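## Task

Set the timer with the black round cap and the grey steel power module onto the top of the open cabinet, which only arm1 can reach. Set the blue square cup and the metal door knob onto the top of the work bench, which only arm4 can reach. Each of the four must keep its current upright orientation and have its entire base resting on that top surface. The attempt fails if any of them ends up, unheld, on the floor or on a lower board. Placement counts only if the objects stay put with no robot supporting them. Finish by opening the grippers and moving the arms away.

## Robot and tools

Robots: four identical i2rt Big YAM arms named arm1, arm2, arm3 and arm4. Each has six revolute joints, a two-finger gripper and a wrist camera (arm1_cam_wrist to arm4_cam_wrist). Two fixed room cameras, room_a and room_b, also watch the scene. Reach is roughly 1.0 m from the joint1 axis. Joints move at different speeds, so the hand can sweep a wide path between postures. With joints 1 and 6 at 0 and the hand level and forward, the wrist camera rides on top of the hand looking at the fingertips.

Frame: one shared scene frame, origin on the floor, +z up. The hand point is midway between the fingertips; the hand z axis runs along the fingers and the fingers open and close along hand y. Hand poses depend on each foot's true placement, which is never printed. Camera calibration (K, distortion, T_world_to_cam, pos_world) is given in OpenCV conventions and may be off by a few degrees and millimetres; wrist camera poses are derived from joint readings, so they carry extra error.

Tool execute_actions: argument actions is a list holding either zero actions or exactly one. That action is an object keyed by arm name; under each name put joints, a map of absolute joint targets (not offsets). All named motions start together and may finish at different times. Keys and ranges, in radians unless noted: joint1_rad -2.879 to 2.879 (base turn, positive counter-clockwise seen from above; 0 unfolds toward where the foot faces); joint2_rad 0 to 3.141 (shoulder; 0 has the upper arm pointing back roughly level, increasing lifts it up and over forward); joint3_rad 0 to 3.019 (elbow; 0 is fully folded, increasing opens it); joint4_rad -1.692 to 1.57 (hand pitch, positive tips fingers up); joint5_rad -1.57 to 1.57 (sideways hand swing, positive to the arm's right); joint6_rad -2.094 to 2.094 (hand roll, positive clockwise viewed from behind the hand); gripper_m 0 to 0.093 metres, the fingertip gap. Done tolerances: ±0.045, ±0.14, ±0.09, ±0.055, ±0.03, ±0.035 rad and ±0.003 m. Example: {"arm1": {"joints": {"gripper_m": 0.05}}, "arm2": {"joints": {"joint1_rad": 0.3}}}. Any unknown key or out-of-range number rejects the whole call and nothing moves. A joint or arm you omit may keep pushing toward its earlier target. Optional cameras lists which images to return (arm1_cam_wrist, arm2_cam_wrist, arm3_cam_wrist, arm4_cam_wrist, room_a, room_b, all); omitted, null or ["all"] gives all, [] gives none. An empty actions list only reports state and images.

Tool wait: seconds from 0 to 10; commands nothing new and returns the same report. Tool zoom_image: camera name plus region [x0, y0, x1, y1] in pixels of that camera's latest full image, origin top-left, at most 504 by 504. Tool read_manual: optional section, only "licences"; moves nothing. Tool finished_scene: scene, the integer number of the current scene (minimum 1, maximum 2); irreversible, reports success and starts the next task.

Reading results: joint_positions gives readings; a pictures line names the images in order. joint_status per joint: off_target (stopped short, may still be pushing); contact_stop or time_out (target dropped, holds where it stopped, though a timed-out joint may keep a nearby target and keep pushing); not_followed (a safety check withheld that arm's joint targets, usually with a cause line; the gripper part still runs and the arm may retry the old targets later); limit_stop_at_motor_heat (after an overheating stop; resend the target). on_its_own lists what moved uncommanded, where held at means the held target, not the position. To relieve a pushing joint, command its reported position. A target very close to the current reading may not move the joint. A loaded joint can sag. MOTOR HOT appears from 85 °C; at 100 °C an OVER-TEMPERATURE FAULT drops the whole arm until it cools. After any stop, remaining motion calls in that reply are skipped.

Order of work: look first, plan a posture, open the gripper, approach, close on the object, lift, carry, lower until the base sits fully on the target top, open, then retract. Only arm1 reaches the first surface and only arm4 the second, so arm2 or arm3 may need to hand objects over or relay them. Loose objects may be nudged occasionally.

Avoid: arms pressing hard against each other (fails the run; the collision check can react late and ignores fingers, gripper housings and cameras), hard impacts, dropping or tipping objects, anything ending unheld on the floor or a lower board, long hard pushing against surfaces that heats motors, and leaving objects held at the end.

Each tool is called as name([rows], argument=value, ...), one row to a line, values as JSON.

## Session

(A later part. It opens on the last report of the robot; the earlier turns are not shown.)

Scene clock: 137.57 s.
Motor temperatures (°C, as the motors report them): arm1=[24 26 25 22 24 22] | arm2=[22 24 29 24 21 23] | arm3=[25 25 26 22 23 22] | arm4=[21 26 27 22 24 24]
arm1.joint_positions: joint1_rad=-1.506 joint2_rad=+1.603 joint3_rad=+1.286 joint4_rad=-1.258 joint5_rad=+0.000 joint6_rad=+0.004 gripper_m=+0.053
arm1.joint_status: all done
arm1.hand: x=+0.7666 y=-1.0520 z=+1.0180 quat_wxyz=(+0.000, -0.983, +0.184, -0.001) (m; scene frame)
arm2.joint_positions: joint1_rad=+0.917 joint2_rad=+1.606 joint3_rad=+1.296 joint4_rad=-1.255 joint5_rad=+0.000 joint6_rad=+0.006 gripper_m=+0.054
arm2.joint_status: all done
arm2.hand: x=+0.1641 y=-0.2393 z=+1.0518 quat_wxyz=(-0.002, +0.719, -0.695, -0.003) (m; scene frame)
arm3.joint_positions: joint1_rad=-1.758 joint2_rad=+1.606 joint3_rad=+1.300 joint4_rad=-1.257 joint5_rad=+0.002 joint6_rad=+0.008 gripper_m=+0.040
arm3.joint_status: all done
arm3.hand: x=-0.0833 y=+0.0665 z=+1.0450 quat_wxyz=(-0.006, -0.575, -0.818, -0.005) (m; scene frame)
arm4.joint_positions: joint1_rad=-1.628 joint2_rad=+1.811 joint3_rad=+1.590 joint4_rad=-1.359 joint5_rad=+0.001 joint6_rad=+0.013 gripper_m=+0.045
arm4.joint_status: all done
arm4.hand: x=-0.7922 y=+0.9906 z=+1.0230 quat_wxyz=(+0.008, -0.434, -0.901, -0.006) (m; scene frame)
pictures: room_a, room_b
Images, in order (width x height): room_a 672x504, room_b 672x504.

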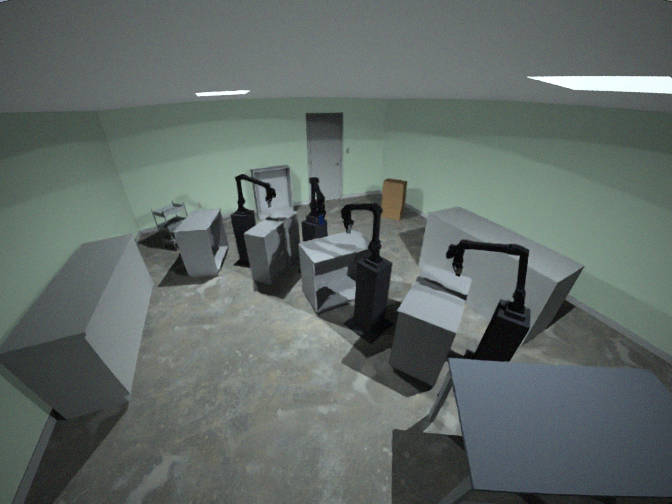

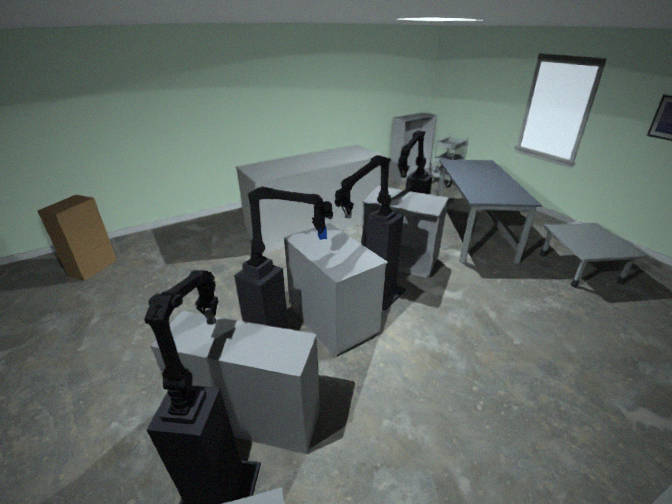

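execute_actions([
  {"arm1":{"joints":{"joint2_rad":1.975,"joint3_rad":1.5,"joint4_rad":-1.08}},"arm2":{"joints":{"joint1_rad":0.78,"joint2_rad":2.375,"joint3_rad":2.06,"joint4_rad":-1.215}},"arm3":{"joints":{"joint2_rad":2.12,"joint3_rad":1.58,"joint4_rad":-1.0}},"arm4":{"joints":{"joint2_rad":1.885,"joint3_rad":1.36,"joint4_rad":-1.025}}},
])

zoom_image(camera="room_b", region=[140, 130, 460, 370])

zoom_image(camera="room_a", region=[230, 170, 500, 330])

Scene clock: 148.80 s.
Motor temperatures (°C, as the motors report them): arm1=[24 26 26 22 24 22] | arm2=[22 23 29 24 21 23] | arm3=[25 24 26 22 23 22] | arm4=[21 25 27 21 24 24]
arm1.joint_positions: joint1_rad=-1.506 joint2_rad=+1.994 joint3_rad=+1.470 joint4_rad=-1.086 joint5_rad=+0.000 joint6_rad=+0.004 gripper_m=+0.053
arm1.joint_status: all done
arm1.hand: x=+0.6757 y=-1.0173 z=+0.8877 quat_wxyz=(-0.003, -0.983, +0.184, -0.018) (m; scene frame)
arm2.joint_positions: joint1_rad=+0.777 joint2_rad=+2.397 joint3_rad=+2.001 joint4_rad=-1.224 joint5_rad=+0.000 joint6_rad=+0.006 gripper_m=+0.053
arm2.joint_status: all done
arm2.hand: x=+0.2512 y=-0.0238 z=+0.8518 quat_wxyz=(+0.018, +0.669, -0.743, +0.016) (m; scene frame)
arm3.joint_positions: joint1_rad=-1.758 joint2_rad=+2.154 joint3_rad=+1.544 joint4_rad=-1.006 joint5_rad=+0.002 joint6_rad=+0.008 gripper_m=+0.040
arm3.joint_status: all done
arm3.hand: x=-0.0389 y=-0.0446 z=+0.8440 quat_wxyz=(+0.016, -0.574, -0.818, -0.020) (m; scene frame)
arm4.joint_positions: joint1_rad=-1.628 joint2_rad=+1.903 joint3_rad=+1.338 joint4_rad=-1.037 joint5_rad=+0.001 joint6_rad=+0.013 gripper_m=+0.045
arm4.joint_status: all done
arm4.hand: x=-0.8073 y=+1.0104 z=+0.8865 quat_wxyz=(+0.017, -0.434, -0.901, -0.011) (m; scene frame)
pictures: arm1_cam_wrist, arm2_cam_wrist, arm3_cam_wrist, arm4_cam_wrist, room_a, room_b
camera_calibration (this result's frames):
arm1_cam_wrist: T_world_to_cam=[[0.354469, 0.934935, -0.0157795, 0.731026], [0.740124, -0.270216, 0.615793, -1.31991], [0.571462, -0.229958, -0.78775, 0.204377], [0, 0, 0, 1]] pos_world=[0.600975, -0.993123, 0.985322]
arm2_cam_wrist: T_world_to_cam=[[0.993478, -0.113226, -0.0134592, -0.237725], [-0.0796196, -0.773365, 0.628941, -0.531234], [-0.0816215, -0.623767, -0.777337, 0.786409], [0, 0, 0, 1]] pos_world=[0.258066, 0.0527815, 0.942219]
arm3_cam_wrist: T_world_to_cam=[[-0.943881, -0.329565, -0.0218204, -0.0335407], [-0.270443, 0.733246, 0.623867, -0.49714], [-0.189605, 0.594757, -0.781226, 0.803614], [0, 0, 0, 1]] pos_world=[-0.013737, -0.124483, 0.937221]
arm4_cam_wrist: T_world_to_cam=[[-0.774396, -0.632701, -0.00022904, 0.012052], [-0.499403, 0.611023, 0.614205, -1.5591], [-0.388468, 0.475752, -0.789147, 0.0265162], [0, 0, 0, 1]] pos_world=[-0.758985, 0.947656, 0.978533]
Images, in order (width x height): arm1_cam_wrist 504x504, arm2_cam_wrist 504x504, arm3_cam_wrist 504x504, arm4_cam_wrist 504x504, room_a 672x504, room_b 672x504.

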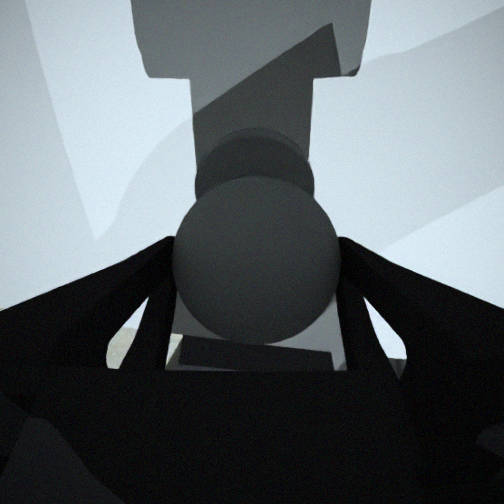

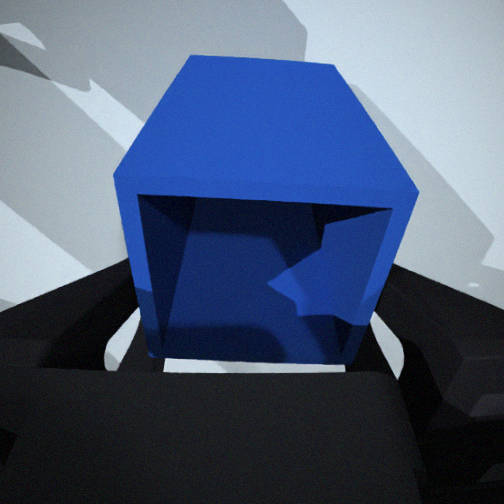

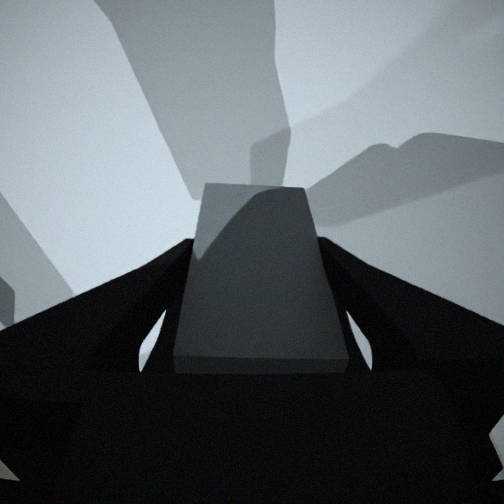

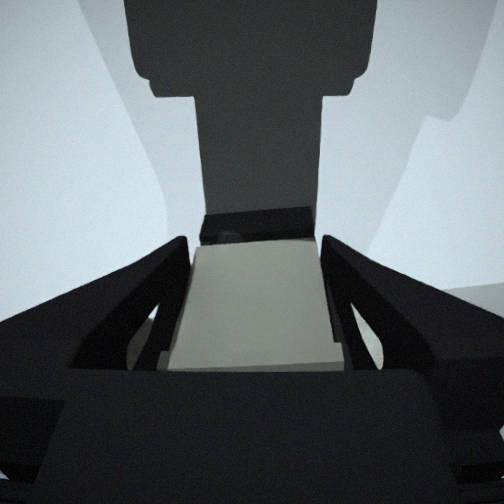

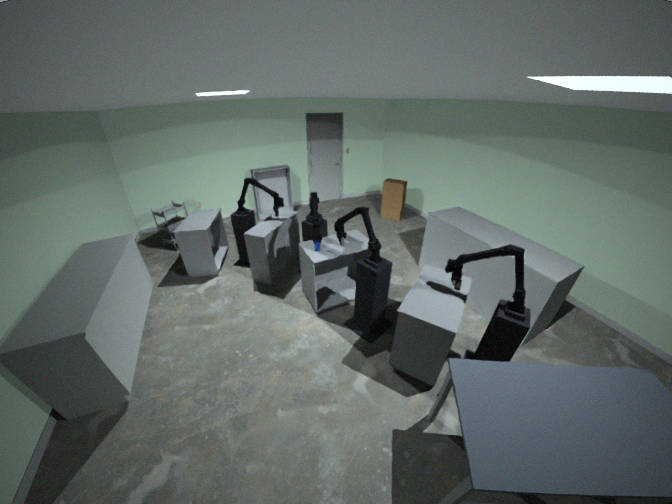

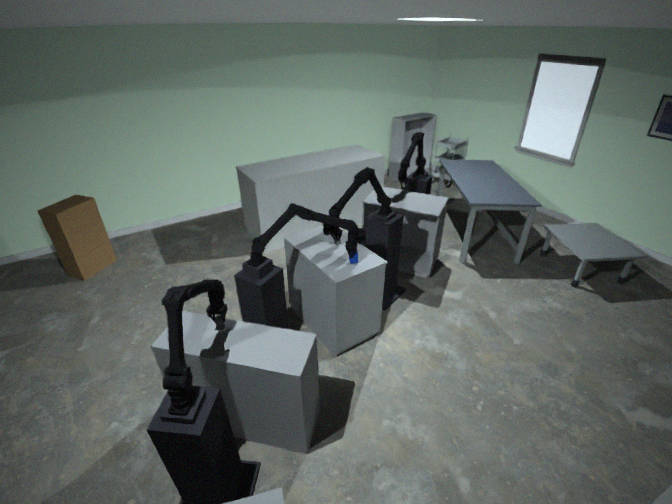

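Region (140, 130, 460, 370) of room_b's 672x504 image, scaled by 1.575, with more detail than that image has; it fills the top 378 rows of this view, and the rest is white.

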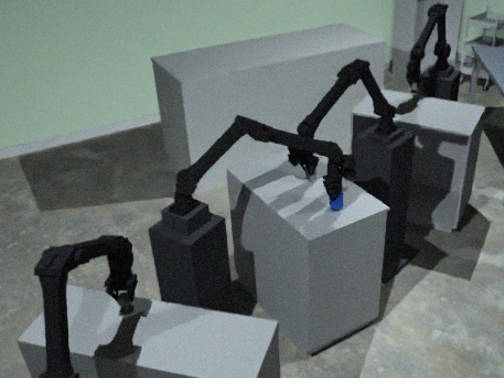

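Region (230, 170, 500, 330) of room_a's 672x504 image, scaled by 1.867, with more detail than that image has; it fills the top 299 rows of this view, and the rest is white.

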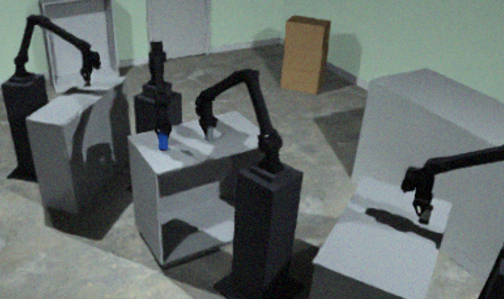

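execute_actions([
  {"arm1":{"joints":{"joint2_rad":2.06,"joint4_rad":-1.02}},"arm2":{"joints":{"joint1_rad":0.9,"joint2_rad":2.45,"joint4_rad":-1.17}},"arm3":{"joints":{"joint2_rad":2.21,"joint4_rad":-0.95}},"arm4":{"joints":{"joint2_rad":1.98,"joint4_rad":-0.96}}},
], cameras=["room_a","room_b"])

zoom_image(camera="room_b", region=[180, 160, 460, 350])

zoom_image(camera="room_a", region=[240, 180, 500, 320])

Scene clock: 154.10 s.
Motor temperatures (°C, as the motors report them): arm1=[24 26 26 22 24 22] | arm2=[22 24 30 24 21 23] | arm3=[25 25 27 22 23 22] | arm4=[21 25 27 21 24 24]
arm1.joint_positions: joint1_rad=-1.506 joint2_rad=+2.069 joint3_rad=+1.470 joint4_rad=-1.032 joint5_rad=+0.000 joint6_rad=+0.004 gripper_m=+0.053
arm1.joint_status: all done
arm1.hand: x=+0.6730 y=-1.0162 z=+0.8464 quat_wxyz=(-0.005, -0.983, +0.184, -0.028) (m; scene frame)
arm2.joint_positions: joint1_rad=+0.902 joint2_rad=+2.424 joint3_rad=+2.015 joint4_rad=-1.183 joint5_rad=-0.001 joint6_rad=+0.006 gripper_m=+0.053
arm2.joint_status: all done
arm2.hand: x=+0.1645 y=-0.0100 z=+0.8381 quat_wxyz=(+0.008, +0.714, -0.700, +0.006) (m; scene frame)
arm3.joint_positions: joint1_rad=-1.756 joint2_rad=+2.186 joint3_rad=+1.548 joint4_rad=-0.962 joint5_rad=+0.001 joint6_rad=+0.007 gripper_m=+0.040
arm3.joint_status: all done
arm3.hand: x=-0.0353 y=-0.0500 z=+0.8263 quat_wxyz=(+0.009, -0.574, -0.819, -0.015) (m; scene frame)
arm4.joint_positions: joint1_rad=-1.628 joint2_rad=+1.995 joint3_rad=+1.338 joint4_rad=-0.971 joint5_rad=+0.001 joint6_rad=+0.013 gripper_m=+0.045
arm4.joint_status: all done
arm4.hand: x=-0.8051 y=+1.0083 z=+0.8393 quat_wxyz=(+0.029, -0.434, -0.900, -0.016) (m; scene frame)
pictures: room_a, room_b
Images, in order (width x height): room_a 672x504, room_b 672x504.

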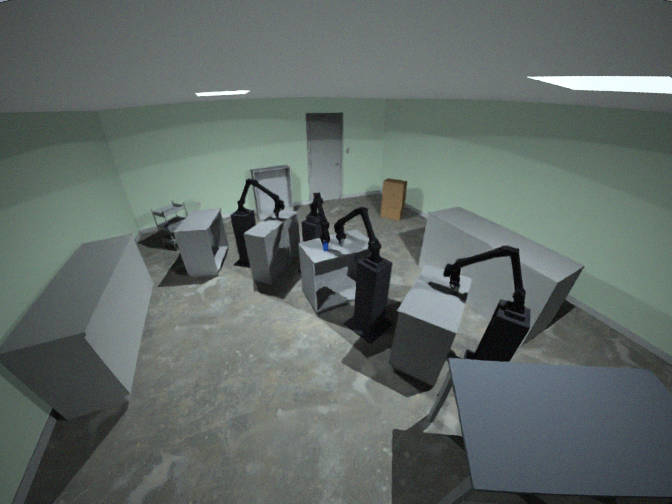

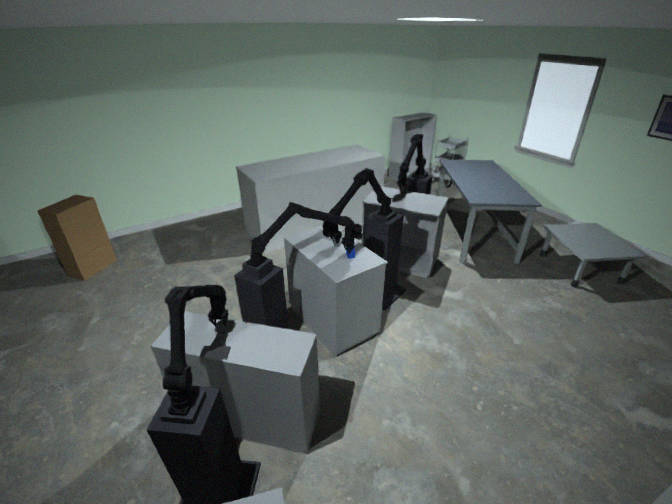

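Region (180, 160, 460, 350) of room_b's 672x504 image, scaled by 1.800, with more detail than that image has; it fills the top 342 rows of this view, and the rest is white.

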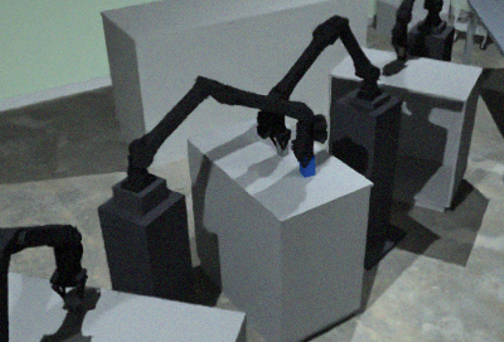

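Region (240, 180, 500, 320) of room_a's 672x504 image, scaled by 1.938, with more detail than that image has; it fills the top 271 rows of this view, and the rest is white.

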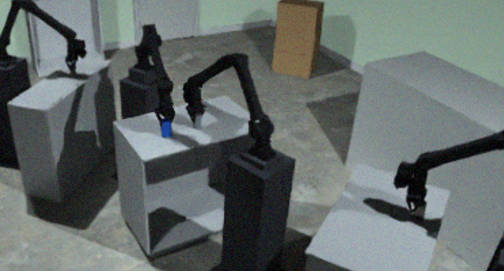

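execute_actions([
  {"arm1":{"joints":{"joint2_rad":2.11,"joint4_rad":-0.99}},"arm2":{"joints":{"joint2_rad":2.424,"gripper_m":0.093}},"arm3":{"joints":{"joint2_rad":2.186,"gripper_m":0.093}},"arm4":{"joints":{"joint2_rad":2.05,"joint4_rad":-0.92}}},
], cameras=[])

Scene clock: 158.07 s.
Motor temperatures (°C, as the motors report them): arm1=[24 26 26 22 24 22] | arm2=[22 24 30 24 21 23] | arm3=[25 25 27 22 23 22] | arm4=[21 25 27 21 24 24]
arm1.joint_positions: joint1_rad=-1.506 joint2_rad=+2.099 joint3_rad=+1.471 joint4_rad=-1.000 joint5_rad=+0.000 joint6_rad=+0.004 gripper_m=+0.053
arm1.joint_status: all done
arm1.hand: x=+0.6699 y=-1.0153 z=+0.8297 quat_wxyz=(-0.005, -0.983, +0.183, -0.027) (m; scene frame)
arm2.joint_positions: joint1_rad=+0.902 joint2_rad=+2.424 joint3_rad=+2.015 joint4_rad=-1.183 joint5_rad=-0.001 joint6_rad=+0.006 gripper_m=+0.093
arm2.joint_status: all done
arm2.hand: x=+0.1645 y=-0.0100 z=+0.8381 quat_wxyz=(+0.008, +0.714, -0.700, +0.006) (m; scene frame)
arm3.joint_positions: joint1_rad=-1.756 joint2_rad=+2.186 joint3_rad=+1.548 joint4_rad=-0.962 joint5_rad=+0.001 joint6_rad=+0.007 gripper_m=+0.093
arm3.joint_status: all done
arm3.hand: x=-0.0353 y=-0.0500 z=+0.8263 quat_wxyz=(+0.009, -0.574, -0.819, -0.015) (m; scene frame)
arm4.joint_positions: joint1_rad=-1.628 joint2_rad=+2.025 joint3_rad=+1.340 joint4_rad=-0.931 joint5_rad=+0.001 joint6_rad=+0.012 gripper_m=+0.044
arm4.joint_status: all done
arm4.hand: x=-0.8017 y=+1.0043 z=+0.8242 quat_wxyz=(+0.024, -0.433, -0.901, -0.014) (m; scene frame)
pictures: none
No camera images: the call's "cameras" was empty. Leave "cameras" out to get every camera's image.

execute_actions([
  {"arm1":{"joints":{"joint2_rad":2.099,"gripper_m":0.093}},"arm2":{"joints":{"joint2_rad":2.25,"joint4_rad":-1.35}},"arm3":{"joints":{"joint2_rad":2.0,"joint4_rad":-1.13}},"arm4":{"joints":{"joint2_rad":2.025,"gripper_m":0.093}}},
], cameras=[])

execute_actions([
  {"arm1":{"joints":{"joint2_rad":1.3,"joint3_rad":1.0,"joint4_rad":-1.2}},"arm2":{"joints":{"joint1_rad":1.19,"joint6_rad":-0.05}},"arm3":{"joints":{"joint1_rad":-1.447,"joint2_rad":2.12,"joint3_rad":1.85,"joint4_rad":-1.26,"joint6_rad":0.63}},"arm4":{"joints":{"joint2_rad":1.3,"joint3_rad":1.0,"joint4_rad":-1.2}}},
], cameras=["arm2_cam_wrist","arm3_cam_wrist","room_b"])

Scene clock: 169.87 s.
Motor temperatures (°C, as the motors report them): arm1=[24 27 26 22 24 22] | arm2=[22 24 30 24 21 23] | arm3=[25 25 27 22 23 22] | arm4=[21 25 27 22 24 24]
arm1.joint_positions: joint1_rad=-1.506 joint2_rad=+2.099 joint3_rad=+1.471 joint4_rad=-1.000 joint5_rad=+0.000 joint6_rad=+0.004 gripper_m=+0.093
arm1.joint_status: all done
arm1.hand: x=+0.6699 y=-1.0153 z=+0.8297 quat_wxyz=(-0.005, -0.983, +0.183, -0.027) (m; scene frame)
arm2.joint_positions: joint1_rad=+0.902 joint2_rad=+2.244 joint3_rad=+2.026 joint4_rad=-1.333 joint5_rad=-0.001 joint6_rad=+0.006 gripper_m=+0.093
arm2.joint_status: all done
arm2.hand: x=+0.1649 y=-0.0186 z=+0.9633 quat_wxyz=(-0.006, +0.714, -0.700, -0.008) (m; scene frame)
arm3.joint_positions: joint1_rad=-1.756 joint2_rad=+1.987 joint3_rad=+1.551 joint4_rad=-1.117 joint5_rad=+0.001 joint6_rad=+0.007 gripper_m=+0.093
arm3.joint_status: all done
arm3.hand: x=-0.0397 y=-0.0435 z=+0.9414 quat_wxyz=(-0.010, -0.574, -0.819, -0.002) (m; scene frame)
arm4.joint_positions: joint1_rad=-1.628 joint2_rad=+2.024 joint3_rad=+1.340 joint4_rad=-0.931 joint5_rad=+0.001 joint6_rad=+0.011 gripper_m=+0.093
arm4.joint_status: all done
arm4.hand: x=-0.8016 y=+1.0042 z=+0.8244 quat_wxyz=(+0.024, -0.433, -0.901, -0.014) (m; scene frame)
pictures: none
No camera images: the call's "cameras" was empty. Leave "cameras" out to get every camera's image.

Scene clock: 172.53 s.
Motor temperatures (°C, as the motors report them): arm1=[24 26 26 22 24 22] | arm2=[22 24 30 24 21 23] | arm3=[25 25 27 22 23 22] | arm4=[21 25 27 21 24 24]
arm1.joint_positions: joint1_rad=-1.506 joint2_rad=+1.292 joint3_rad=+1.006 joint4_rad=-1.191 joint5_rad=+0.000 joint6_rad=+0.004 gripper_m=+0.093
arm1.joint_status: all done
arm1.hand: x=+0.8517 y=-1.0847 z=+1.0367 quat_wxyz=(+0.009, -0.982, +0.183, +0.048) (m; scene frame)
arm2.joint_positions: joint1_rad=+0.917 joint2_rad=+2.244 joint3_rad=+2.026 joint4_rad=-1.333 joint5_rad=-0.001 joint6_rad=-0.015 gripper_m=+0.093
arm2.joint_status: joint1_rad time_out (moved +0.015 of +0.288); joint6_rad time_out (moved -0.021 of -0.056)
arm2.on_its_own: joint1_rad is held at +0.911, not at your +1.190, since a time_out; joint6_rad is held at -0.014, not at your -0.050, since a time_out
arm2.hand: x=+0.1547 y=-0.0189 z=+0.9633 quat_wxyz=(-0.006, +0.727, -0.687, -0.008) (m; scene frame)
arm3.joint_positions: joint1_rad=-1.734 joint2_rad=+2.017 joint3_rad=+1.570 joint4_rad=-1.161 joint5_rad=+0.001 joint6_rad=+0.027 gripper_m=+0.093
arm3.joint_status: joint1_rad time_out (moved +0.022 of +0.309); joint3_rad time_out (moved +0.019 of +0.299); joint4_rad time_out (moved -0.044 of -0.143); joint6_rad time_out (moved +0.020 of +0.623); the others done
arm3.on_its_own: joint1_rad is held at -1.741, not at your -1.447, since a time_out; joint3_rad is held at +1.573, not at your +1.850, since a time_out; joint4_rad is held at -1.160, not at your -1.260, since a time_out; joint6_rad is held at +0.025, not at your +0.630, since a time_out
arm3.hand: x=-0.0296 y=-0.0331 z=+0.9308 quat_wxyz=(+0.013, -0.573, -0.819, -0.017) (m; scene frame)
arm4.joint_positions: joint1_rad=-1.628 joint2_rad=+1.291 joint3_rad=+1.002 joint4_rad=-1.190 joint5_rad=+0.001 joint6_rad=+0.011 gripper_m=+0.093
arm4.joint_status: all done
arm4.hand: x=-0.9043 y=+1.1276 z=+1.0315 quat_wxyz=(-0.038, -0.433, -0.900, +0.015) (m; scene frame)
pictures: arm2_cam_wrist, arm3_cam_wrist, room_b
joint command not followed: on one or more control steps a check withheld the commanded joint targets of the arm2 arm, and it was not sent them on those steps.
cause: the commanded joint targets would bring a part of the robot too close to another arm (this arm's wrist (the part past joint 4) and the other arm's wrist (the part past joint 4)); next, command targets that bring no part of the robot closer to that arm.
joint command not followed: on one or more control steps a check withheld the commanded joint targets of the arm3 arm, and it was not sent them on those steps.
cause: the commanded joint targets would bring a part of the robot too close to another arm (this arm's wrist (the part past joint 4) and the other arm's wrist (the part past joint 4)); next, command targets that bring no part of the robot closer to that arm.
camera_calibration (this result's frames):
arm2_cam_wrist: T_world_to_cam=[[0.998672, 0.049141, -0.0154639, -0.135623], [0.0491097, -0.817425, 0.573938, -0.57309], [0.0155633, -0.573936, -0.818753, 0.894055], [0, 0, 0, 1]] pos_world=[0.149673, 0.0513369, 1.05883]
arm3_cam_wrist: T_world_to_cam=[[-0.942353, -0.333922, -0.0215937, -0.0194467], [-0.274956, 0.735939, 0.618703, -0.552386], [-0.190707, 0.588974, -0.785328, 0.869951], [0, 0, 0, 1]] pos_world=[-0.00430213, -0.11235, 1.02454]
Images, in order (width x height): arm2_cam_wrist 504x504, arm3_cam_wrist 504x504, room_b 672x504.

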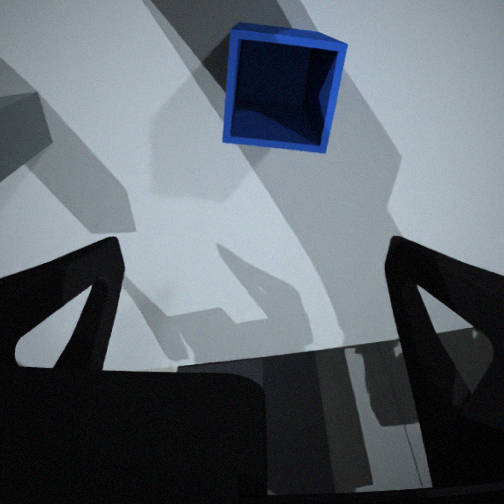

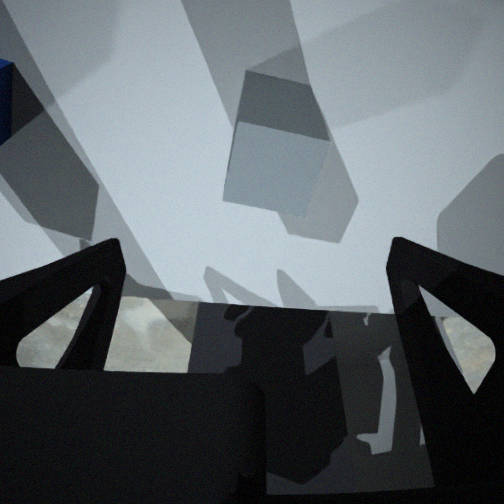

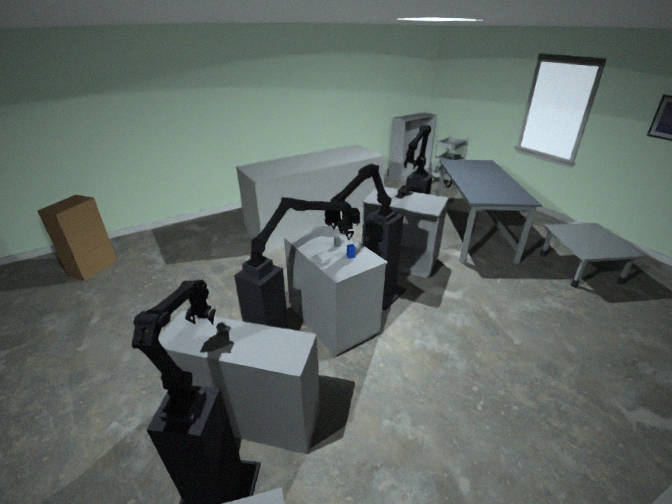

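execute_actions([
  {"arm3":{"joints":{"joint1_rad":-1.0,"joint2_rad":1.2,"joint3_rad":1.0,"joint4_rad":-1.3,"joint6_rad":0.63}},"arm2":{"joints":{"joint1_rad":0.91,"joint6_rad":-0.05}}},
], cameras=[])

execute_actions([
  {"arm2":{"joints":{"joint1_rad":1.19}}},
], cameras=[])

execute_actions([
  {"arm2":{"joints":{"joint2_rad":2.43,"joint3_rad":2.06,"joint4_rad":-1.17}}},
], cameras=["arm2_cam_wrist"])

Scene clock: 177.43 s.
Motor temperatures (°C, as the motors report them): arm1=[24 26 26 22 24 22] | arm2=[22 24 30 24 21 23] | arm3=[25 25 27 22 23 22] | arm4=[21 25 27 21 24 24]
arm1.joint_positions: joint1_rad=-1.506 joint2_rad=+1.292 joint3_rad=+1.006 joint4_rad=-1.191 joint5_rad=+0.000 joint6_rad=+0.004 gripper_m=+0.093
arm1.joint_status: not commanded
arm1.hand: x=+0.8517 y=-1.0847 z=+1.0367 quat_wxyz=(+0.009, -0.982, +0.183, +0.048) (m; scene frame)
arm2.joint_positions: joint1_rad=+0.917 joint2_rad=+2.244 joint3_rad=+2.026 joint4_rad=-1.333 joint5_rad=-0.001 joint6_rad=-0.042 gripper_m=+0.093
arm2.joint_status: all done
arm2.hand: x=+0.1547 y=-0.0189 z=+0.9633 quat_wxyz=(-0.006, +0.736, -0.677, -0.008) (m; scene frame)
arm3.joint_positions: joint1_rad=-0.992 joint2_rad=+1.190 joint3_rad=+1.007 joint4_rad=-1.290 joint5_rad=+0.000 joint6_rad=+0.621 gripper_m=+0.093
arm3.joint_status: all done
arm3.hand: x=+0.0633 y=+0.3559 z=+1.0970 quat_wxyz=(-0.053, -0.510, -0.858, -0.012) (m; scene frame)
arm4.joint_positions: joint1_rad=-1.628 joint2_rad=+1.291 joint3_rad=+1.002 joint4_rad=-1.190 joint5_rad=+0.001 joint6_rad=+0.011 gripper_m=+0.093
arm4.joint_status: not commanded
arm4.hand: x=-0.9043 y=+1.1276 z=+1.0315 quat_wxyz=(-0.038, -0.433, -0.900, +0.015) (m; scene frame)
pictures: none
joint command not followed: on one or more control steps a check withheld the commanded joint targets of the arm3 arm, and it was not sent them on those steps.
cause: the commanded joint targets would bring a part of the robot too close to another arm (this arm's wrist (the part past joint 4) and the other arm's wrist (the part past joint 4)); next, command targets that bring no part of the robot closer to that arm.
No camera images: the call's "cameras" was empty. Leave "cameras" out to get every camera's image.

Scene clock: 179.27 s.
Motor temperatures (°C, as the motors report them): arm1=[24 26 26 22 24 22] | arm2=[22 24 31 24 21 23] | arm3=[25 25 27 22 23 22] | arm4=[21 25 27 21 24 24]
arm1.joint_positions: joint1_rad=-1.506 joint2_rad=+1.292 joint3_rad=+1.006 joint4_rad=-1.191 joint5_rad=+0.000 joint6_rad=+0.004 gripper_m=+0.093
arm1.joint_status: not commanded
arm1.hand: x=+0.8517 y=-1.0847 z=+1.0367 quat_wxyz=(+0.009, -0.982, +0.183, +0.048) (m; scene frame)
arm2.joint_positions: joint1_rad=+1.188 joint2_rad=+2.244 joint3_rad=+2.026 joint4_rad=-1.333 joint5_rad=-0.001 joint6_rad=-0.044 gripper_m=+0.093
arm2.joint_status: all done
arm2.hand: x=-0.0286 y=-0.0517 z=+0.9635 quat_wxyz=(-0.005, +0.821, -0.570, -0.009) (m; scene frame)
arm3.joint_positions: joint1_rad=-0.992 joint2_rad=+1.190 joint3_rad=+1.007 joint4_rad=-1.290 joint5_rad=+0.000 joint6_rad=+0.622 gripper_m=+0.093
arm3.joint_status: not commanded
arm3.hand: x=+0.0633 y=+0.3559 z=+1.0970 quat_wxyz=(-0.053, -0.511, -0.858, -0.012) (m; scene frame)
arm4.joint_positions: joint1_rad=-1.628 joint2_rad=+1.291 joint3_rad=+1.002 joint4_rad=-1.190 joint5_rad=+0.001 joint6_rad=+0.011 gripper_m=+0.093
arm4.joint_status: not commanded
arm4.hand: x=-0.9043 y=+1.1276 z=+1.0315 quat_wxyz=(-0.038, -0.433, -0.900, +0.015) (m; scene frame)
pictures: none
No camera images: the call's "cameras" was empty. Leave "cameras" out to get every camera's image.

Scene clock: 180.60 s.
Motor temperatures (°C, as the motors report them): arm1=[24 26 26 22 24 22] | arm2=[22 24 31 24 21 23] | arm3=[25 25 27 22 23 22] | arm4=[21 25 27 21 24 24]
arm1.joint_positions: joint1_rad=-1.506 joint2_rad=+1.292 joint3_rad=+1.006 joint4_rad=-1.191 joint5_rad=+0.000 joint6_rad=+0.004 gripper_m=+0.093
arm1.joint_status: not commanded
arm1.hand: x=+0.8517 y=-1.0847 z=+1.0367 quat_wxyz=(+0.009, -0.982, +0.183, +0.048) (m; scene frame)
arm2.joint_positions: joint1_rad=+1.188 joint2_rad=+2.441 joint3_rad=+2.026 joint4_rad=-1.188 joint5_rad=-0.001 joint6_rad=-0.044 gripper_m=+0.093
arm2.joint_status: all done
arm2.hand: x=-0.0313 y=-0.0439 z=+0.8310 quat_wxyz=(+0.010, +0.821, -0.570, +0.012) (m; scene frame)
arm3.joint_positions: joint1_rad=-0.992 joint2_rad=+1.190 joint3_rad=+1.007 joint4_rad=-1.290 joint5_rad=+0.000 joint6_rad=+0.622 gripper_m=+0.093
arm3.joint_status: not commanded
arm3.hand: x=+0.0633 y=+0.3559 z=+1.0970 quat_wxyz=(-0.053, -0.511, -0.858, -0.012) (m; scene frame)
arm4.joint_positions: joint1_rad=-1.628 joint2_rad=+1.291 joint3_rad=+1.002 joint4_rad=-1.190 joint5_rad=+0.001 joint6_rad=+0.011 gripper_m=+0.093
arm4.joint_status: not commanded
arm4.hand: x=-0.9043 y=+1.1276 z=+1.0315 quat_wxyz=(-0.038, -0.433, -0.900, +0.015) (m; scene frame)
pictures: arm2_cam_wrist
camera_calibration (this result's frames):
arm2_cam_wrist: T_world_to_cam=[[0.939712, 0.341568, -0.0165325, 0.0611636], [0.278903, -0.737542, 0.615016, -0.531857], [0.197876, -0.582548, -0.788341, 0.754275], [0, 0, 0, 1]] pos_world=[-0.0583927, 0.026243, 0.922738]
Images, in order (width x height): arm2_cam_wrist 504x504.

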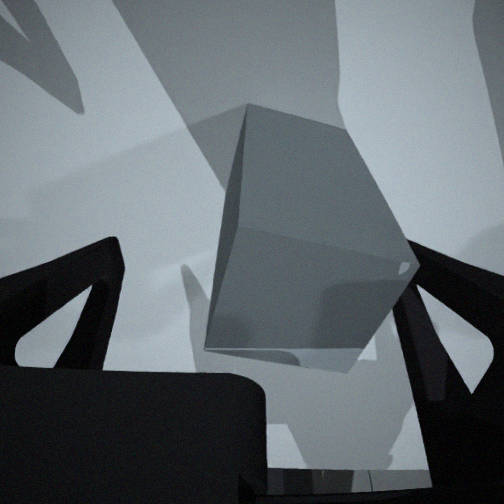

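execute_actions([
  {"arm2":{"joints":{"joint1_rad":1.15,"joint6_rad":0.17}}},
], cameras=["arm2_cam_wrist"])

execute_actions([
  {"arm2":{"joints":{"gripper_m":0}}},
], cameras=["arm2_cam_wrist"])

Scene clock: 184.37 s.
Motor temperatures (°C, as the motors report them): arm1=[24 26 26 22 24 22] | arm2=[22 25 31 24 21 23] | arm3=[25 24 27 22 23 22] | arm4=[21 25 27 21 24 24]
arm1.joint_positions: joint1_rad=-1.506 joint2_rad=+1.292 joint3_rad=+1.006 joint4_rad=-1.191 joint5_rad=+0.000 joint6_rad=+0.004 gripper_m=+0.093
arm1.joint_status: not commanded
arm1.hand: x=+0.8517 y=-1.0847 z=+1.0367 quat_wxyz=(+0.009, -0.982, +0.183, +0.048) (m; scene frame)
arm2.joint_positions: joint1_rad=+1.145 joint2_rad=+2.441 joint3_rad=+2.026 joint4_rad=-1.188 joint5_rad=-0.001 joint6_rad=+0.161 gripper_m=+0.093
arm2.joint_status: all done
arm2.hand: x=-0.0025 y=-0.0353 z=+0.8309 quat_wxyz=(+0.009, +0.744, -0.668, +0.012) (m; scene frame)
arm3.joint_positions: joint1_rad=-0.992 joint2_rad=+1.190 joint3_rad=+1.007 joint4_rad=-1.290 joint5_rad=+0.000 joint6_rad=+0.622 gripper_m=+0.093
arm3.joint_status: not commanded
arm3.hand: x=+0.0633 y=+0.3559 z=+1.0970 quat_wxyz=(-0.053, -0.511, -0.858, -0.012) (m; scene frame)
arm4.joint_positions: joint1_rad=-1.628 joint2_rad=+1.291 joint3_rad=+1.002 joint4_rad=-1.190 joint5_rad=+0.001 joint6_rad=+0.011 gripper_m=+0.093
arm4.joint_status: not commanded
arm4.hand: x=-0.9043 y=+1.1276 z=+1.0315 quat_wxyz=(-0.038, -0.433, -0.900, +0.015) (m; scene frame)
pictures: arm2_cam_wrist
camera_calibration (this result's frames):
arm2_cam_wrist: T_world_to_cam=[[0.994913, 0.100218, -0.0101857, 0.0175249], [0.0852488, -0.783787, 0.61515, -0.535742], [0.0536656, -0.61289, -0.788344, 0.752144], [0, 0, 0, 1]] pos_world=[-0.0121286, 0.0393166, 0.922689]
Images, in order (width x height): arm2_cam_wrist 504x504.

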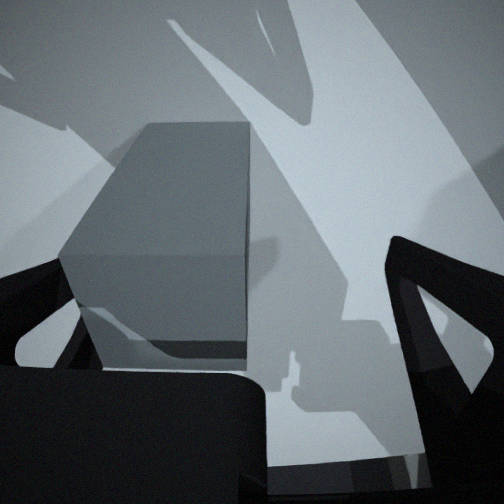

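Scene clock: 185.07 s.
Motor temperatures (°C, as the motors report them): arm1=[24 26 26 22 24 22] | arm2=[22 25 31 24 21 23] | arm3=[25 24 27 22 23 22] | arm4=[21 25 27 21 24 24]
arm1.joint_positions: joint1_rad=-1.506 joint2_rad=+1.292 joint3_rad=+1.006 joint4_rad=-1.191 joint5_rad=+0.000 joint6_rad=+0.004 gripper_m=+0.093
arm1.joint_status: not commanded
arm1.hand: x=+0.8517 y=-1.0847 z=+1.0367 quat_wxyz=(+0.009, -0.982, +0.183, +0.048) (m; scene frame)
arm2.joint_positions: joint1_rad=+1.146 joint2_rad=+2.441 joint3_rad=+2.026 joint4_rad=-1.187 joint5_rad=-0.001 joint6_rad=+0.163 gripper_m=+0.040
arm2.joint_status: gripper_m off_target (ended at +0.040, target +0.000)
arm2.hand: x=-0.0031 y=-0.0351 z=+0.8309 quat_wxyz=(+0.009, +0.744, -0.668, +0.012) (m; scene frame)
arm3.joint_positions: joint1_rad=-0.992 joint2_rad=+1.190 joint3_rad=+1.007 joint4_rad=-1.290 joint5_rad=+0.000 joint6_rad=+0.622 gripper_m=+0.093
arm3.joint_status: not commanded
arm3.hand: x=+0.0633 y=+0.3559 z=+1.0970 quat_wxyz=(-0.053, -0.511, -0.858, -0.012) (m; scene frame)
arm4.joint_positions: joint1_rad=-1.628 joint2_rad=+1.291 joint3_rad=+1.002 joint4_rad=-1.190 joint5_rad=+0.001 joint6_rad=+0.011 gripper_m=+0.093
arm4.joint_status: not commanded
arm4.hand: x=-0.9043 y=+1.1276 z=+1.0315 quat_wxyz=(-0.038, -0.433, -0.900, +0.015) (m; scene frame)
pictures: arm2_cam_wrist
camera_calibration (this result's frames):
arm2_cam_wrist: T_world_to_cam=[[0.994986, 0.0994731, -0.0103972, 0.0182621], [0.0848718, -0.784762, 0.613959, -0.534556], [0.0529131, -0.611763, -0.78927, 0.753109], [0, 0, 0, 1]] pos_world=[-0.0126511, 0.0394077, 0.922791]
Images, in order (width x height): arm2_cam_wrist 504x504.

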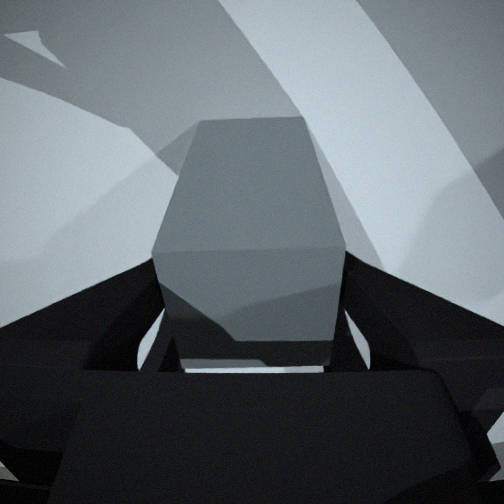

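execute_actions([
  {"arm2":{"joints":{"joint2_rad":1.7,"joint3_rad":1.4,"joint4_rad":-1.27}}},
], cameras=[])

execute_actions([
  {"arm2":{"joints":{"joint1_rad":-0.83,"joint6_rad":0}},"arm3":{"joints":{"joint1_rad":-1.447,"joint2_rad":2.12,"joint3_rad":1.85,"joint4_rad":-1.26}}},
], cameras=["arm3_cam_wrist"])

execute_actions([
  {"arm2":{"joints":{"joint2_rad":2.05,"joint3_rad":1.64,"joint4_rad":-1.12}},"arm3":{"joints":{"joint2_rad":2.26,"joint4_rad":-1.12}}},
], cameras=["arm3_cam_wrist","arm2_cam_wrist","room_b"])

Scene clock: 195.80 s.
Motor temperatures (°C, as the motors report them): arm1=[24 26 26 22 24 22] | arm2=[22 25 30 24 21 23] | arm3=[25 24 26 22 23 22] | arm4=[21 24 27 21 24 24]
arm1.joint_positions: joint1_rad=-1.506 joint2_rad=+1.292 joint3_rad=+1.006 joint4_rad=-1.191 joint5_rad=+0.000 joint6_rad=+0.004 gripper_m=+0.093
arm1.joint_status: not commanded
arm1.hand: x=+0.8517 y=-1.0847 z=+1.0367 quat_wxyz=(+0.009, -0.982, +0.183, +0.048) (m; scene frame)
arm2.joint_positions: joint1_rad=+1.146 joint2_rad=+1.709 joint3_rad=+1.401 joint4_rad=-1.257 joint5_rad=-0.001 joint6_rad=+0.163 gripper_m=+0.040
arm2.joint_status: all done
arm2.hand: x=+0.0480 y=-0.2187 z=+1.0422 quat_wxyz=(-0.001, +0.744, -0.668, -0.003) (m; scene frame)
arm3.joint_positions: joint1_rad=-0.992 joint2_rad=+1.190 joint3_rad=+1.007 joint4_rad=-1.290 joint5_rad=+0.000 joint6_rad=+0.622 gripper_m=+0.093
arm3.joint_status: not commanded
arm3.hand: x=+0.0633 y=+0.3559 z=+1.0970 quat_wxyz=(-0.053, -0.511, -0.858, -0.012) (m; scene frame)
arm4.joint_positions: joint1_rad=-1.628 joint2_rad=+1.291 joint3_rad=+1.002 joint4_rad=-1.190 joint5_rad=+0.001 joint6_rad=+0.011 gripper_m=+0.093
arm4.joint_status: not commanded
arm4.hand: x=-0.9043 y=+1.1276 z=+1.0315 quat_wxyz=(-0.038, -0.433, -0.900, +0.015) (m; scene frame)
pictures: none
No camera images: the call's "cameras" was empty. Leave "cameras" out to get every camera's image.

Scene clock: 198.03 s.
Motor temperatures (°C, as the motors report them): arm1=[24 26 26 22 24 22] | arm2=[22 25 30 24 21 23] | arm3=[25 24 27 22 23 22] | arm4=[21 24 27 21 24 24]
arm1.joint_positions: joint1_rad=-1.506 joint2_rad=+1.292 joint3_rad=+1.006 joint4_rad=-1.191 joint5_rad=+0.000 joint6_rad=+0.004 gripper_m=+0.093
arm1.joint_status: not commanded
arm1.hand: x=+0.8517 y=-1.0847 z=+1.0367 quat_wxyz=(+0.009, -0.982, +0.183, +0.048) (m; scene frame)
arm2.joint_positions: joint1_rad=-0.835 joint2_rad=+1.713 joint3_rad=+1.401 joint4_rad=-1.257 joint5_rad=+0.002 joint6_rad=+0.008 gripper_m=+0.040
arm2.joint_status: all done
arm2.hand: x=+0.6848 y=-0.7786 z=+1.0391 quat_wxyz=(+0.000, -0.074, -0.997, +0.001) (m; scene frame)
arm3.joint_positions: joint1_rad=-1.452 joint2_rad=+2.134 joint3_rad=+1.799 joint4_rad=-1.266 joint5_rad=+0.000 joint6_rad=+0.622 gripper_m=+0.093
arm3.joint_status: all done
arm3.hand: x=+0.1450 y=+0.0057 z=+0.9450 quat_wxyz=(+0.013, -0.694, -0.720, -0.010) (m; scene frame)
arm4.joint_positions: joint1_rad=-1.628 joint2_rad=+1.291 joint3_rad=+1.002 joint4_rad=-1.190 joint5_rad=+0.001 joint6_rad=+0.011 gripper_m=+0.093
arm4.joint_status: not commanded
arm4.hand: x=-0.9043 y=+1.1276 z=+1.0315 quat_wxyz=(-0.038, -0.433, -0.900, +0.015) (m; scene frame)
pictures: arm3_cam_wrist
camera_calibration (this result's frames):
arm3_cam_wrist: T_world_to_cam=[[-0.999606, -0.0276669, -0.00464609, 0.148918], [-0.0247211, 0.790382, 0.612115, -0.572155], [-0.0132631, 0.611989, -0.790755, 0.870807], [0, 0, 0, 1]] pos_world=[0.146265, -0.0765831, 1.03951]
Images, in order (width x height): arm3_cam_wrist 504x504.

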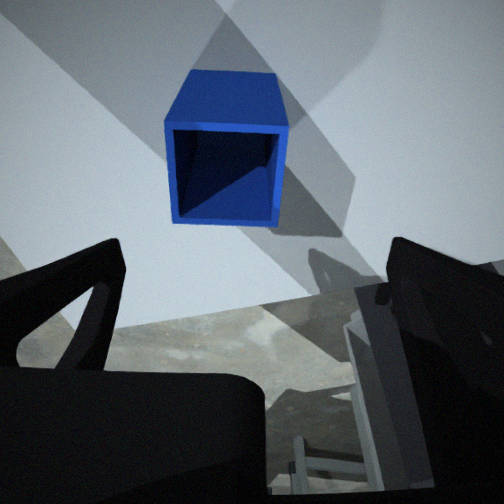

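Scene clock: 199.40 s.
Motor temperatures (°C, as the motors report them): arm1=[24 26 26 22 24 22] | arm2=[22 25 30 24 21 23] | arm3=[25 24 27 22 23 22] | arm4=[21 24 27 21 24 24]
arm1.joint_positions: joint1_rad=-1.506 joint2_rad=+1.292 joint3_rad=+1.006 joint4_rad=-1.191 joint5_rad=+0.000 joint6_rad=+0.004 gripper_m=+0.093
arm1.joint_status: not commanded
arm1.hand: x=+0.8517 y=-1.0847 z=+1.0367 quat_wxyz=(+0.009, -0.982, +0.183, +0.048) (m; scene frame)
arm2.joint_positions: joint1_rad=-0.835 joint2_rad=+2.077 joint3_rad=+1.588 joint4_rad=-1.127 joint5_rad=+0.002 joint6_rad=+0.008 gripper_m=+0.040
arm2.joint_status: all done
arm2.hand: x=+0.7681 y=-0.7903 z=+0.9101 quat_wxyz=(+0.023, -0.074, -0.997, -0.001) (m; scene frame)
arm3.joint_positions: joint1_rad=-1.452 joint2_rad=+2.275 joint3_rad=+1.815 joint4_rad=-1.134 joint5_rad=+0.000 joint6_rad=+0.622 gripper_m=+0.093
arm3.joint_status: all done
arm3.hand: x=+0.1588 y=-0.0098 z=+0.8620 quat_wxyz=(+0.009, -0.694, -0.720, -0.010) (m; scene frame)
arm4.joint_positions: joint1_rad=-1.628 joint2_rad=+1.291 joint3_rad=+1.002 joint4_rad=-1.190 joint5_rad=+0.001 joint6_rad=+0.011 gripper_m=+0.093
arm4.joint_status: not commanded
arm4.hand: x=-0.9043 y=+1.1276 z=+1.0315 quat_wxyz=(-0.038, -0.433, -0.900, +0.015) (m; scene frame)
pictures: arm2_cam_wrist, arm3_cam_wrist, room_b
camera_calibration (this result's frames):
arm2_cam_wrist: T_world_to_cam=[[-0.155955, -0.987703, -0.0109871, -0.647767], [-0.770551, 0.114693, 0.626974, 0.114791], [-0.618004, 0.106246, -0.778963, 1.3862], [0, 0, 0, 1]] pos_world=[0.844108, -0.800245, 1.00071]
arm3_cam_wrist: T_world_to_cam=[[-0.999578, -0.0275838, -0.00915197, 0.165762], [-0.027472, 0.794061, 0.607217, -0.503982], [-0.0094821, 0.607212, -0.794484, 0.817408], [0, 0, 0, 1]] pos_world=[0.159597, -0.0915751, 0.95696]
Images, in order (width x height): arm2_cam_wrist 504x504, arm3_cam_wrist 504x504, room_b 672x504.

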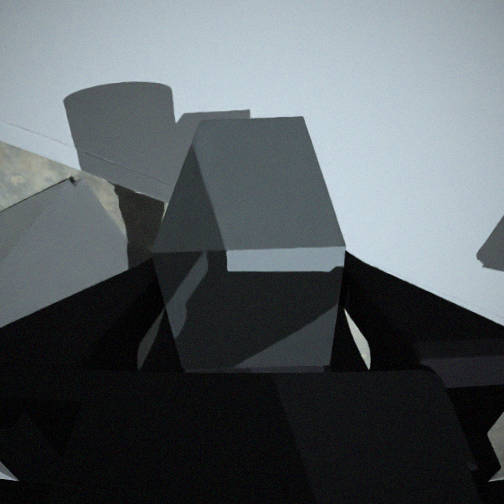

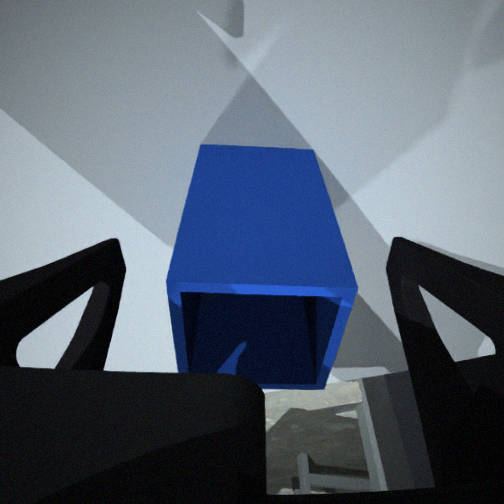

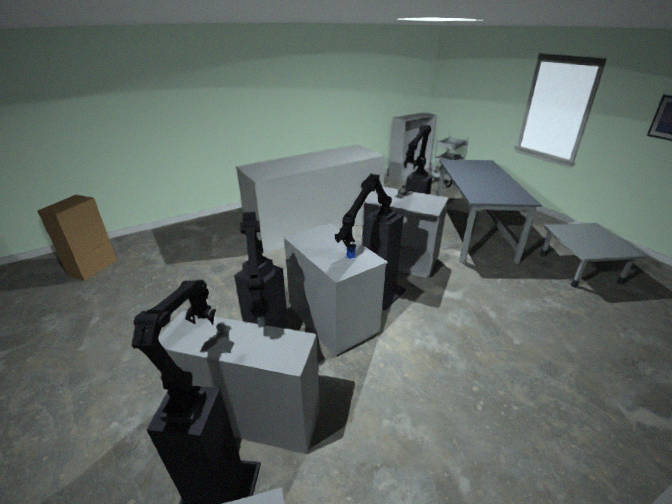

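execute_actions([
  {"arm2":{"joints":{"joint2_rad":2.25,"joint3_rad":1.94,"joint4_rad":-1.2}},"arm3":{"joints":{"joint2_rad":2.3,"joint4_rad":-1.1}}},
], cameras=[])

execute_actions([
  {"arm2":{"joints":{"joint2_rad":2.36,"joint4_rad":-1.11}},"arm3":{"joints":{"gripper_m":0}}},
], cameras=["arm3_cam_wrist","arm2_cam_wrist","room_b"])

Scene clock: 208.40 s.
Motor temperatures (°C, as the motors report them): arm1=[24 26 26 22 24 22] | arm2=[22 25 31 24 21 23] | arm3=[25 25 28 22 23 22] | arm4=[21 24 27 21 24 24]
arm1.joint_positions: joint1_rad=-1.506 joint2_rad=+1.292 joint3_rad=+1.006 joint4_rad=-1.191 joint5_rad=+0.000 joint6_rad=+0.004 gripper_m=+0.093
arm1.joint_status: not commanded
arm1.hand: x=+0.8517 y=-1.0847 z=+1.0367 quat_wxyz=(+0.009, -0.982, +0.183, +0.048) (m; scene frame)
arm2.joint_positions: joint1_rad=-0.835 joint2_rad=+2.273 joint3_rad=+1.874 joint4_rad=-1.185 joint5_rad=+0.002 joint6_rad=+0.008 gripper_m=+0.040
arm2.joint_status: all done
arm2.hand: x=+0.8433 y=-0.8009 z=+0.8878 quat_wxyz=(+0.007, -0.074, -0.997, +0.000) (m; scene frame)
arm3.joint_positions: joint1_rad=-1.452 joint2_rad=+2.283 joint3_rad=+1.815 joint4_rad=-1.114 joint5_rad=+0.000 joint6_rad=+0.622 gripper_m=+0.093
arm3.joint_status: all done
arm3.hand: x=+0.1608 y=-0.0123 z=+0.8563 quat_wxyz=(+0.004, -0.694, -0.720, -0.009) (m; scene frame)
arm4.joint_positions: joint1_rad=-1.628 joint2_rad=+1.291 joint3_rad=+1.002 joint4_rad=-1.190 joint5_rad=+0.001 joint6_rad=+0.011 gripper_m=+0.093
arm4.joint_status: not commanded
arm4.hand: x=-0.9043 y=+1.1276 z=+1.0315 quat_wxyz=(-0.038, -0.433, -0.900, +0.015) (m; scene frame)
pictures: none
No camera images: the call's "cameras" was empty. Leave "cameras" out to get every camera's image.

Scene clock: 209.43 s.
Motor temperatures (°C, as the motors report them): arm1=[24 26 26 22 24 22] | arm2=[22 25 31 24 21 23] | arm3=[25 25 28 22 23 22] | arm4=[21 24 27 21 24 24]
arm1.joint_positions: joint1_rad=-1.506 joint2_rad=+1.292 joint3_rad=+1.006 joint4_rad=-1.191 joint5_rad=+0.000 joint6_rad=+0.004 gripper_m=+0.093
arm1.joint_status: not commanded
arm1.hand: x=+0.8517 y=-1.0847 z=+1.0367 quat_wxyz=(+0.009, -0.982, +0.183, +0.048) (m; scene frame)
arm2.joint_positions: joint1_rad=-0.835 joint2_rad=+2.388 joint3_rad=+1.889 joint4_rad=-1.126 joint5_rad=+0.002 joint6_rad=+0.008 gripper_m=+0.040
arm2.joint_status: all done
arm2.hand: x=+0.8427 y=-0.8008 z=+0.8182 quat_wxyz=(+0.028, -0.074, -0.997, -0.001) (m; scene frame)
arm3.joint_positions: joint1_rad=-1.452 joint2_rad=+2.283 joint3_rad=+1.815 joint4_rad=-1.114 joint5_rad=+0.000 joint6_rad=+0.622 gripper_m=+0.053
arm3.joint_status: gripper_m off_target (ended at +0.053, target +0.000)
arm3.hand: x=+0.1610 y=-0.0125 z=+0.8563 quat_wxyz=(+0.004, -0.694, -0.720, -0.009) (m; scene frame)
arm4.joint_positions: joint1_rad=-1.628 joint2_rad=+1.291 joint3_rad=+1.002 joint4_rad=-1.190 joint5_rad=+0.001 joint6_rad=+0.011 gripper_m=+0.093
arm4.joint_status: not commanded
arm4.hand: x=-0.9043 y=+1.1276 z=+1.0315 quat_wxyz=(-0.038, -0.433, -0.900, +0.015) (m; scene frame)
pictures: arm2_cam_wrist, arm3_cam_wrist, room_b
camera_calibration (this result's frames):
arm2_cam_wrist: T_world_to_cam=[[-0.156051, -0.98769, -0.0108359, -0.647535], [-0.764836, 0.113884, 0.63408, 0.219795], [-0.62504, 0.107236, -0.773192, 1.36386], [0, 0, 0, 1]] pos_world=[0.919528, -0.810851, 0.908144]
arm3_cam_wrist: T_world_to_cam=[[-0.999505, -0.0271288, -0.0159044, 0.173604], [-0.0312455, 0.799535, 0.599807, -0.491341], [-0.0035559, 0.600007, -0.799987, 0.818229], [0, 0, 0, 1]] pos_world=[0.161075, -0.0933895, 0.952044]
Images, in order (width x height): arm2_cam_wrist 504x504, arm3_cam_wrist 504x504, room_b 672x504.

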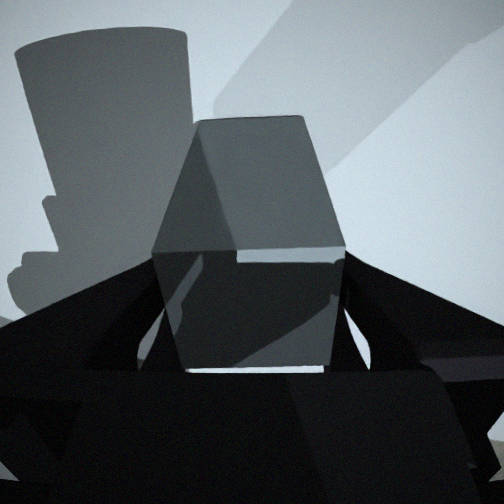

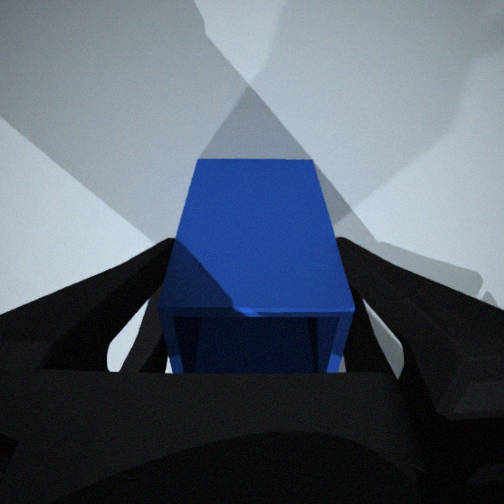

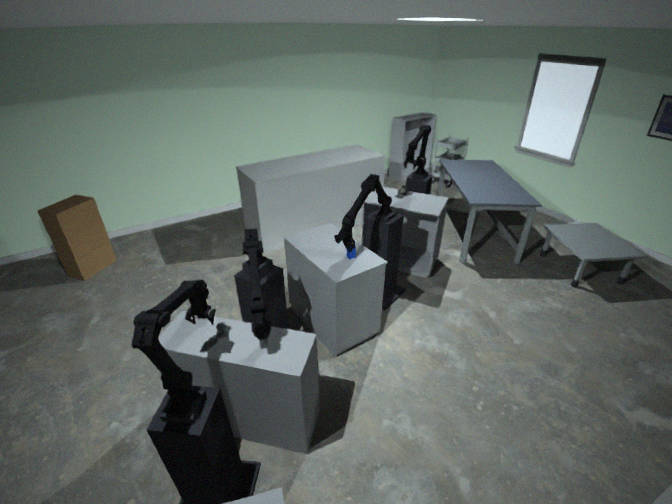

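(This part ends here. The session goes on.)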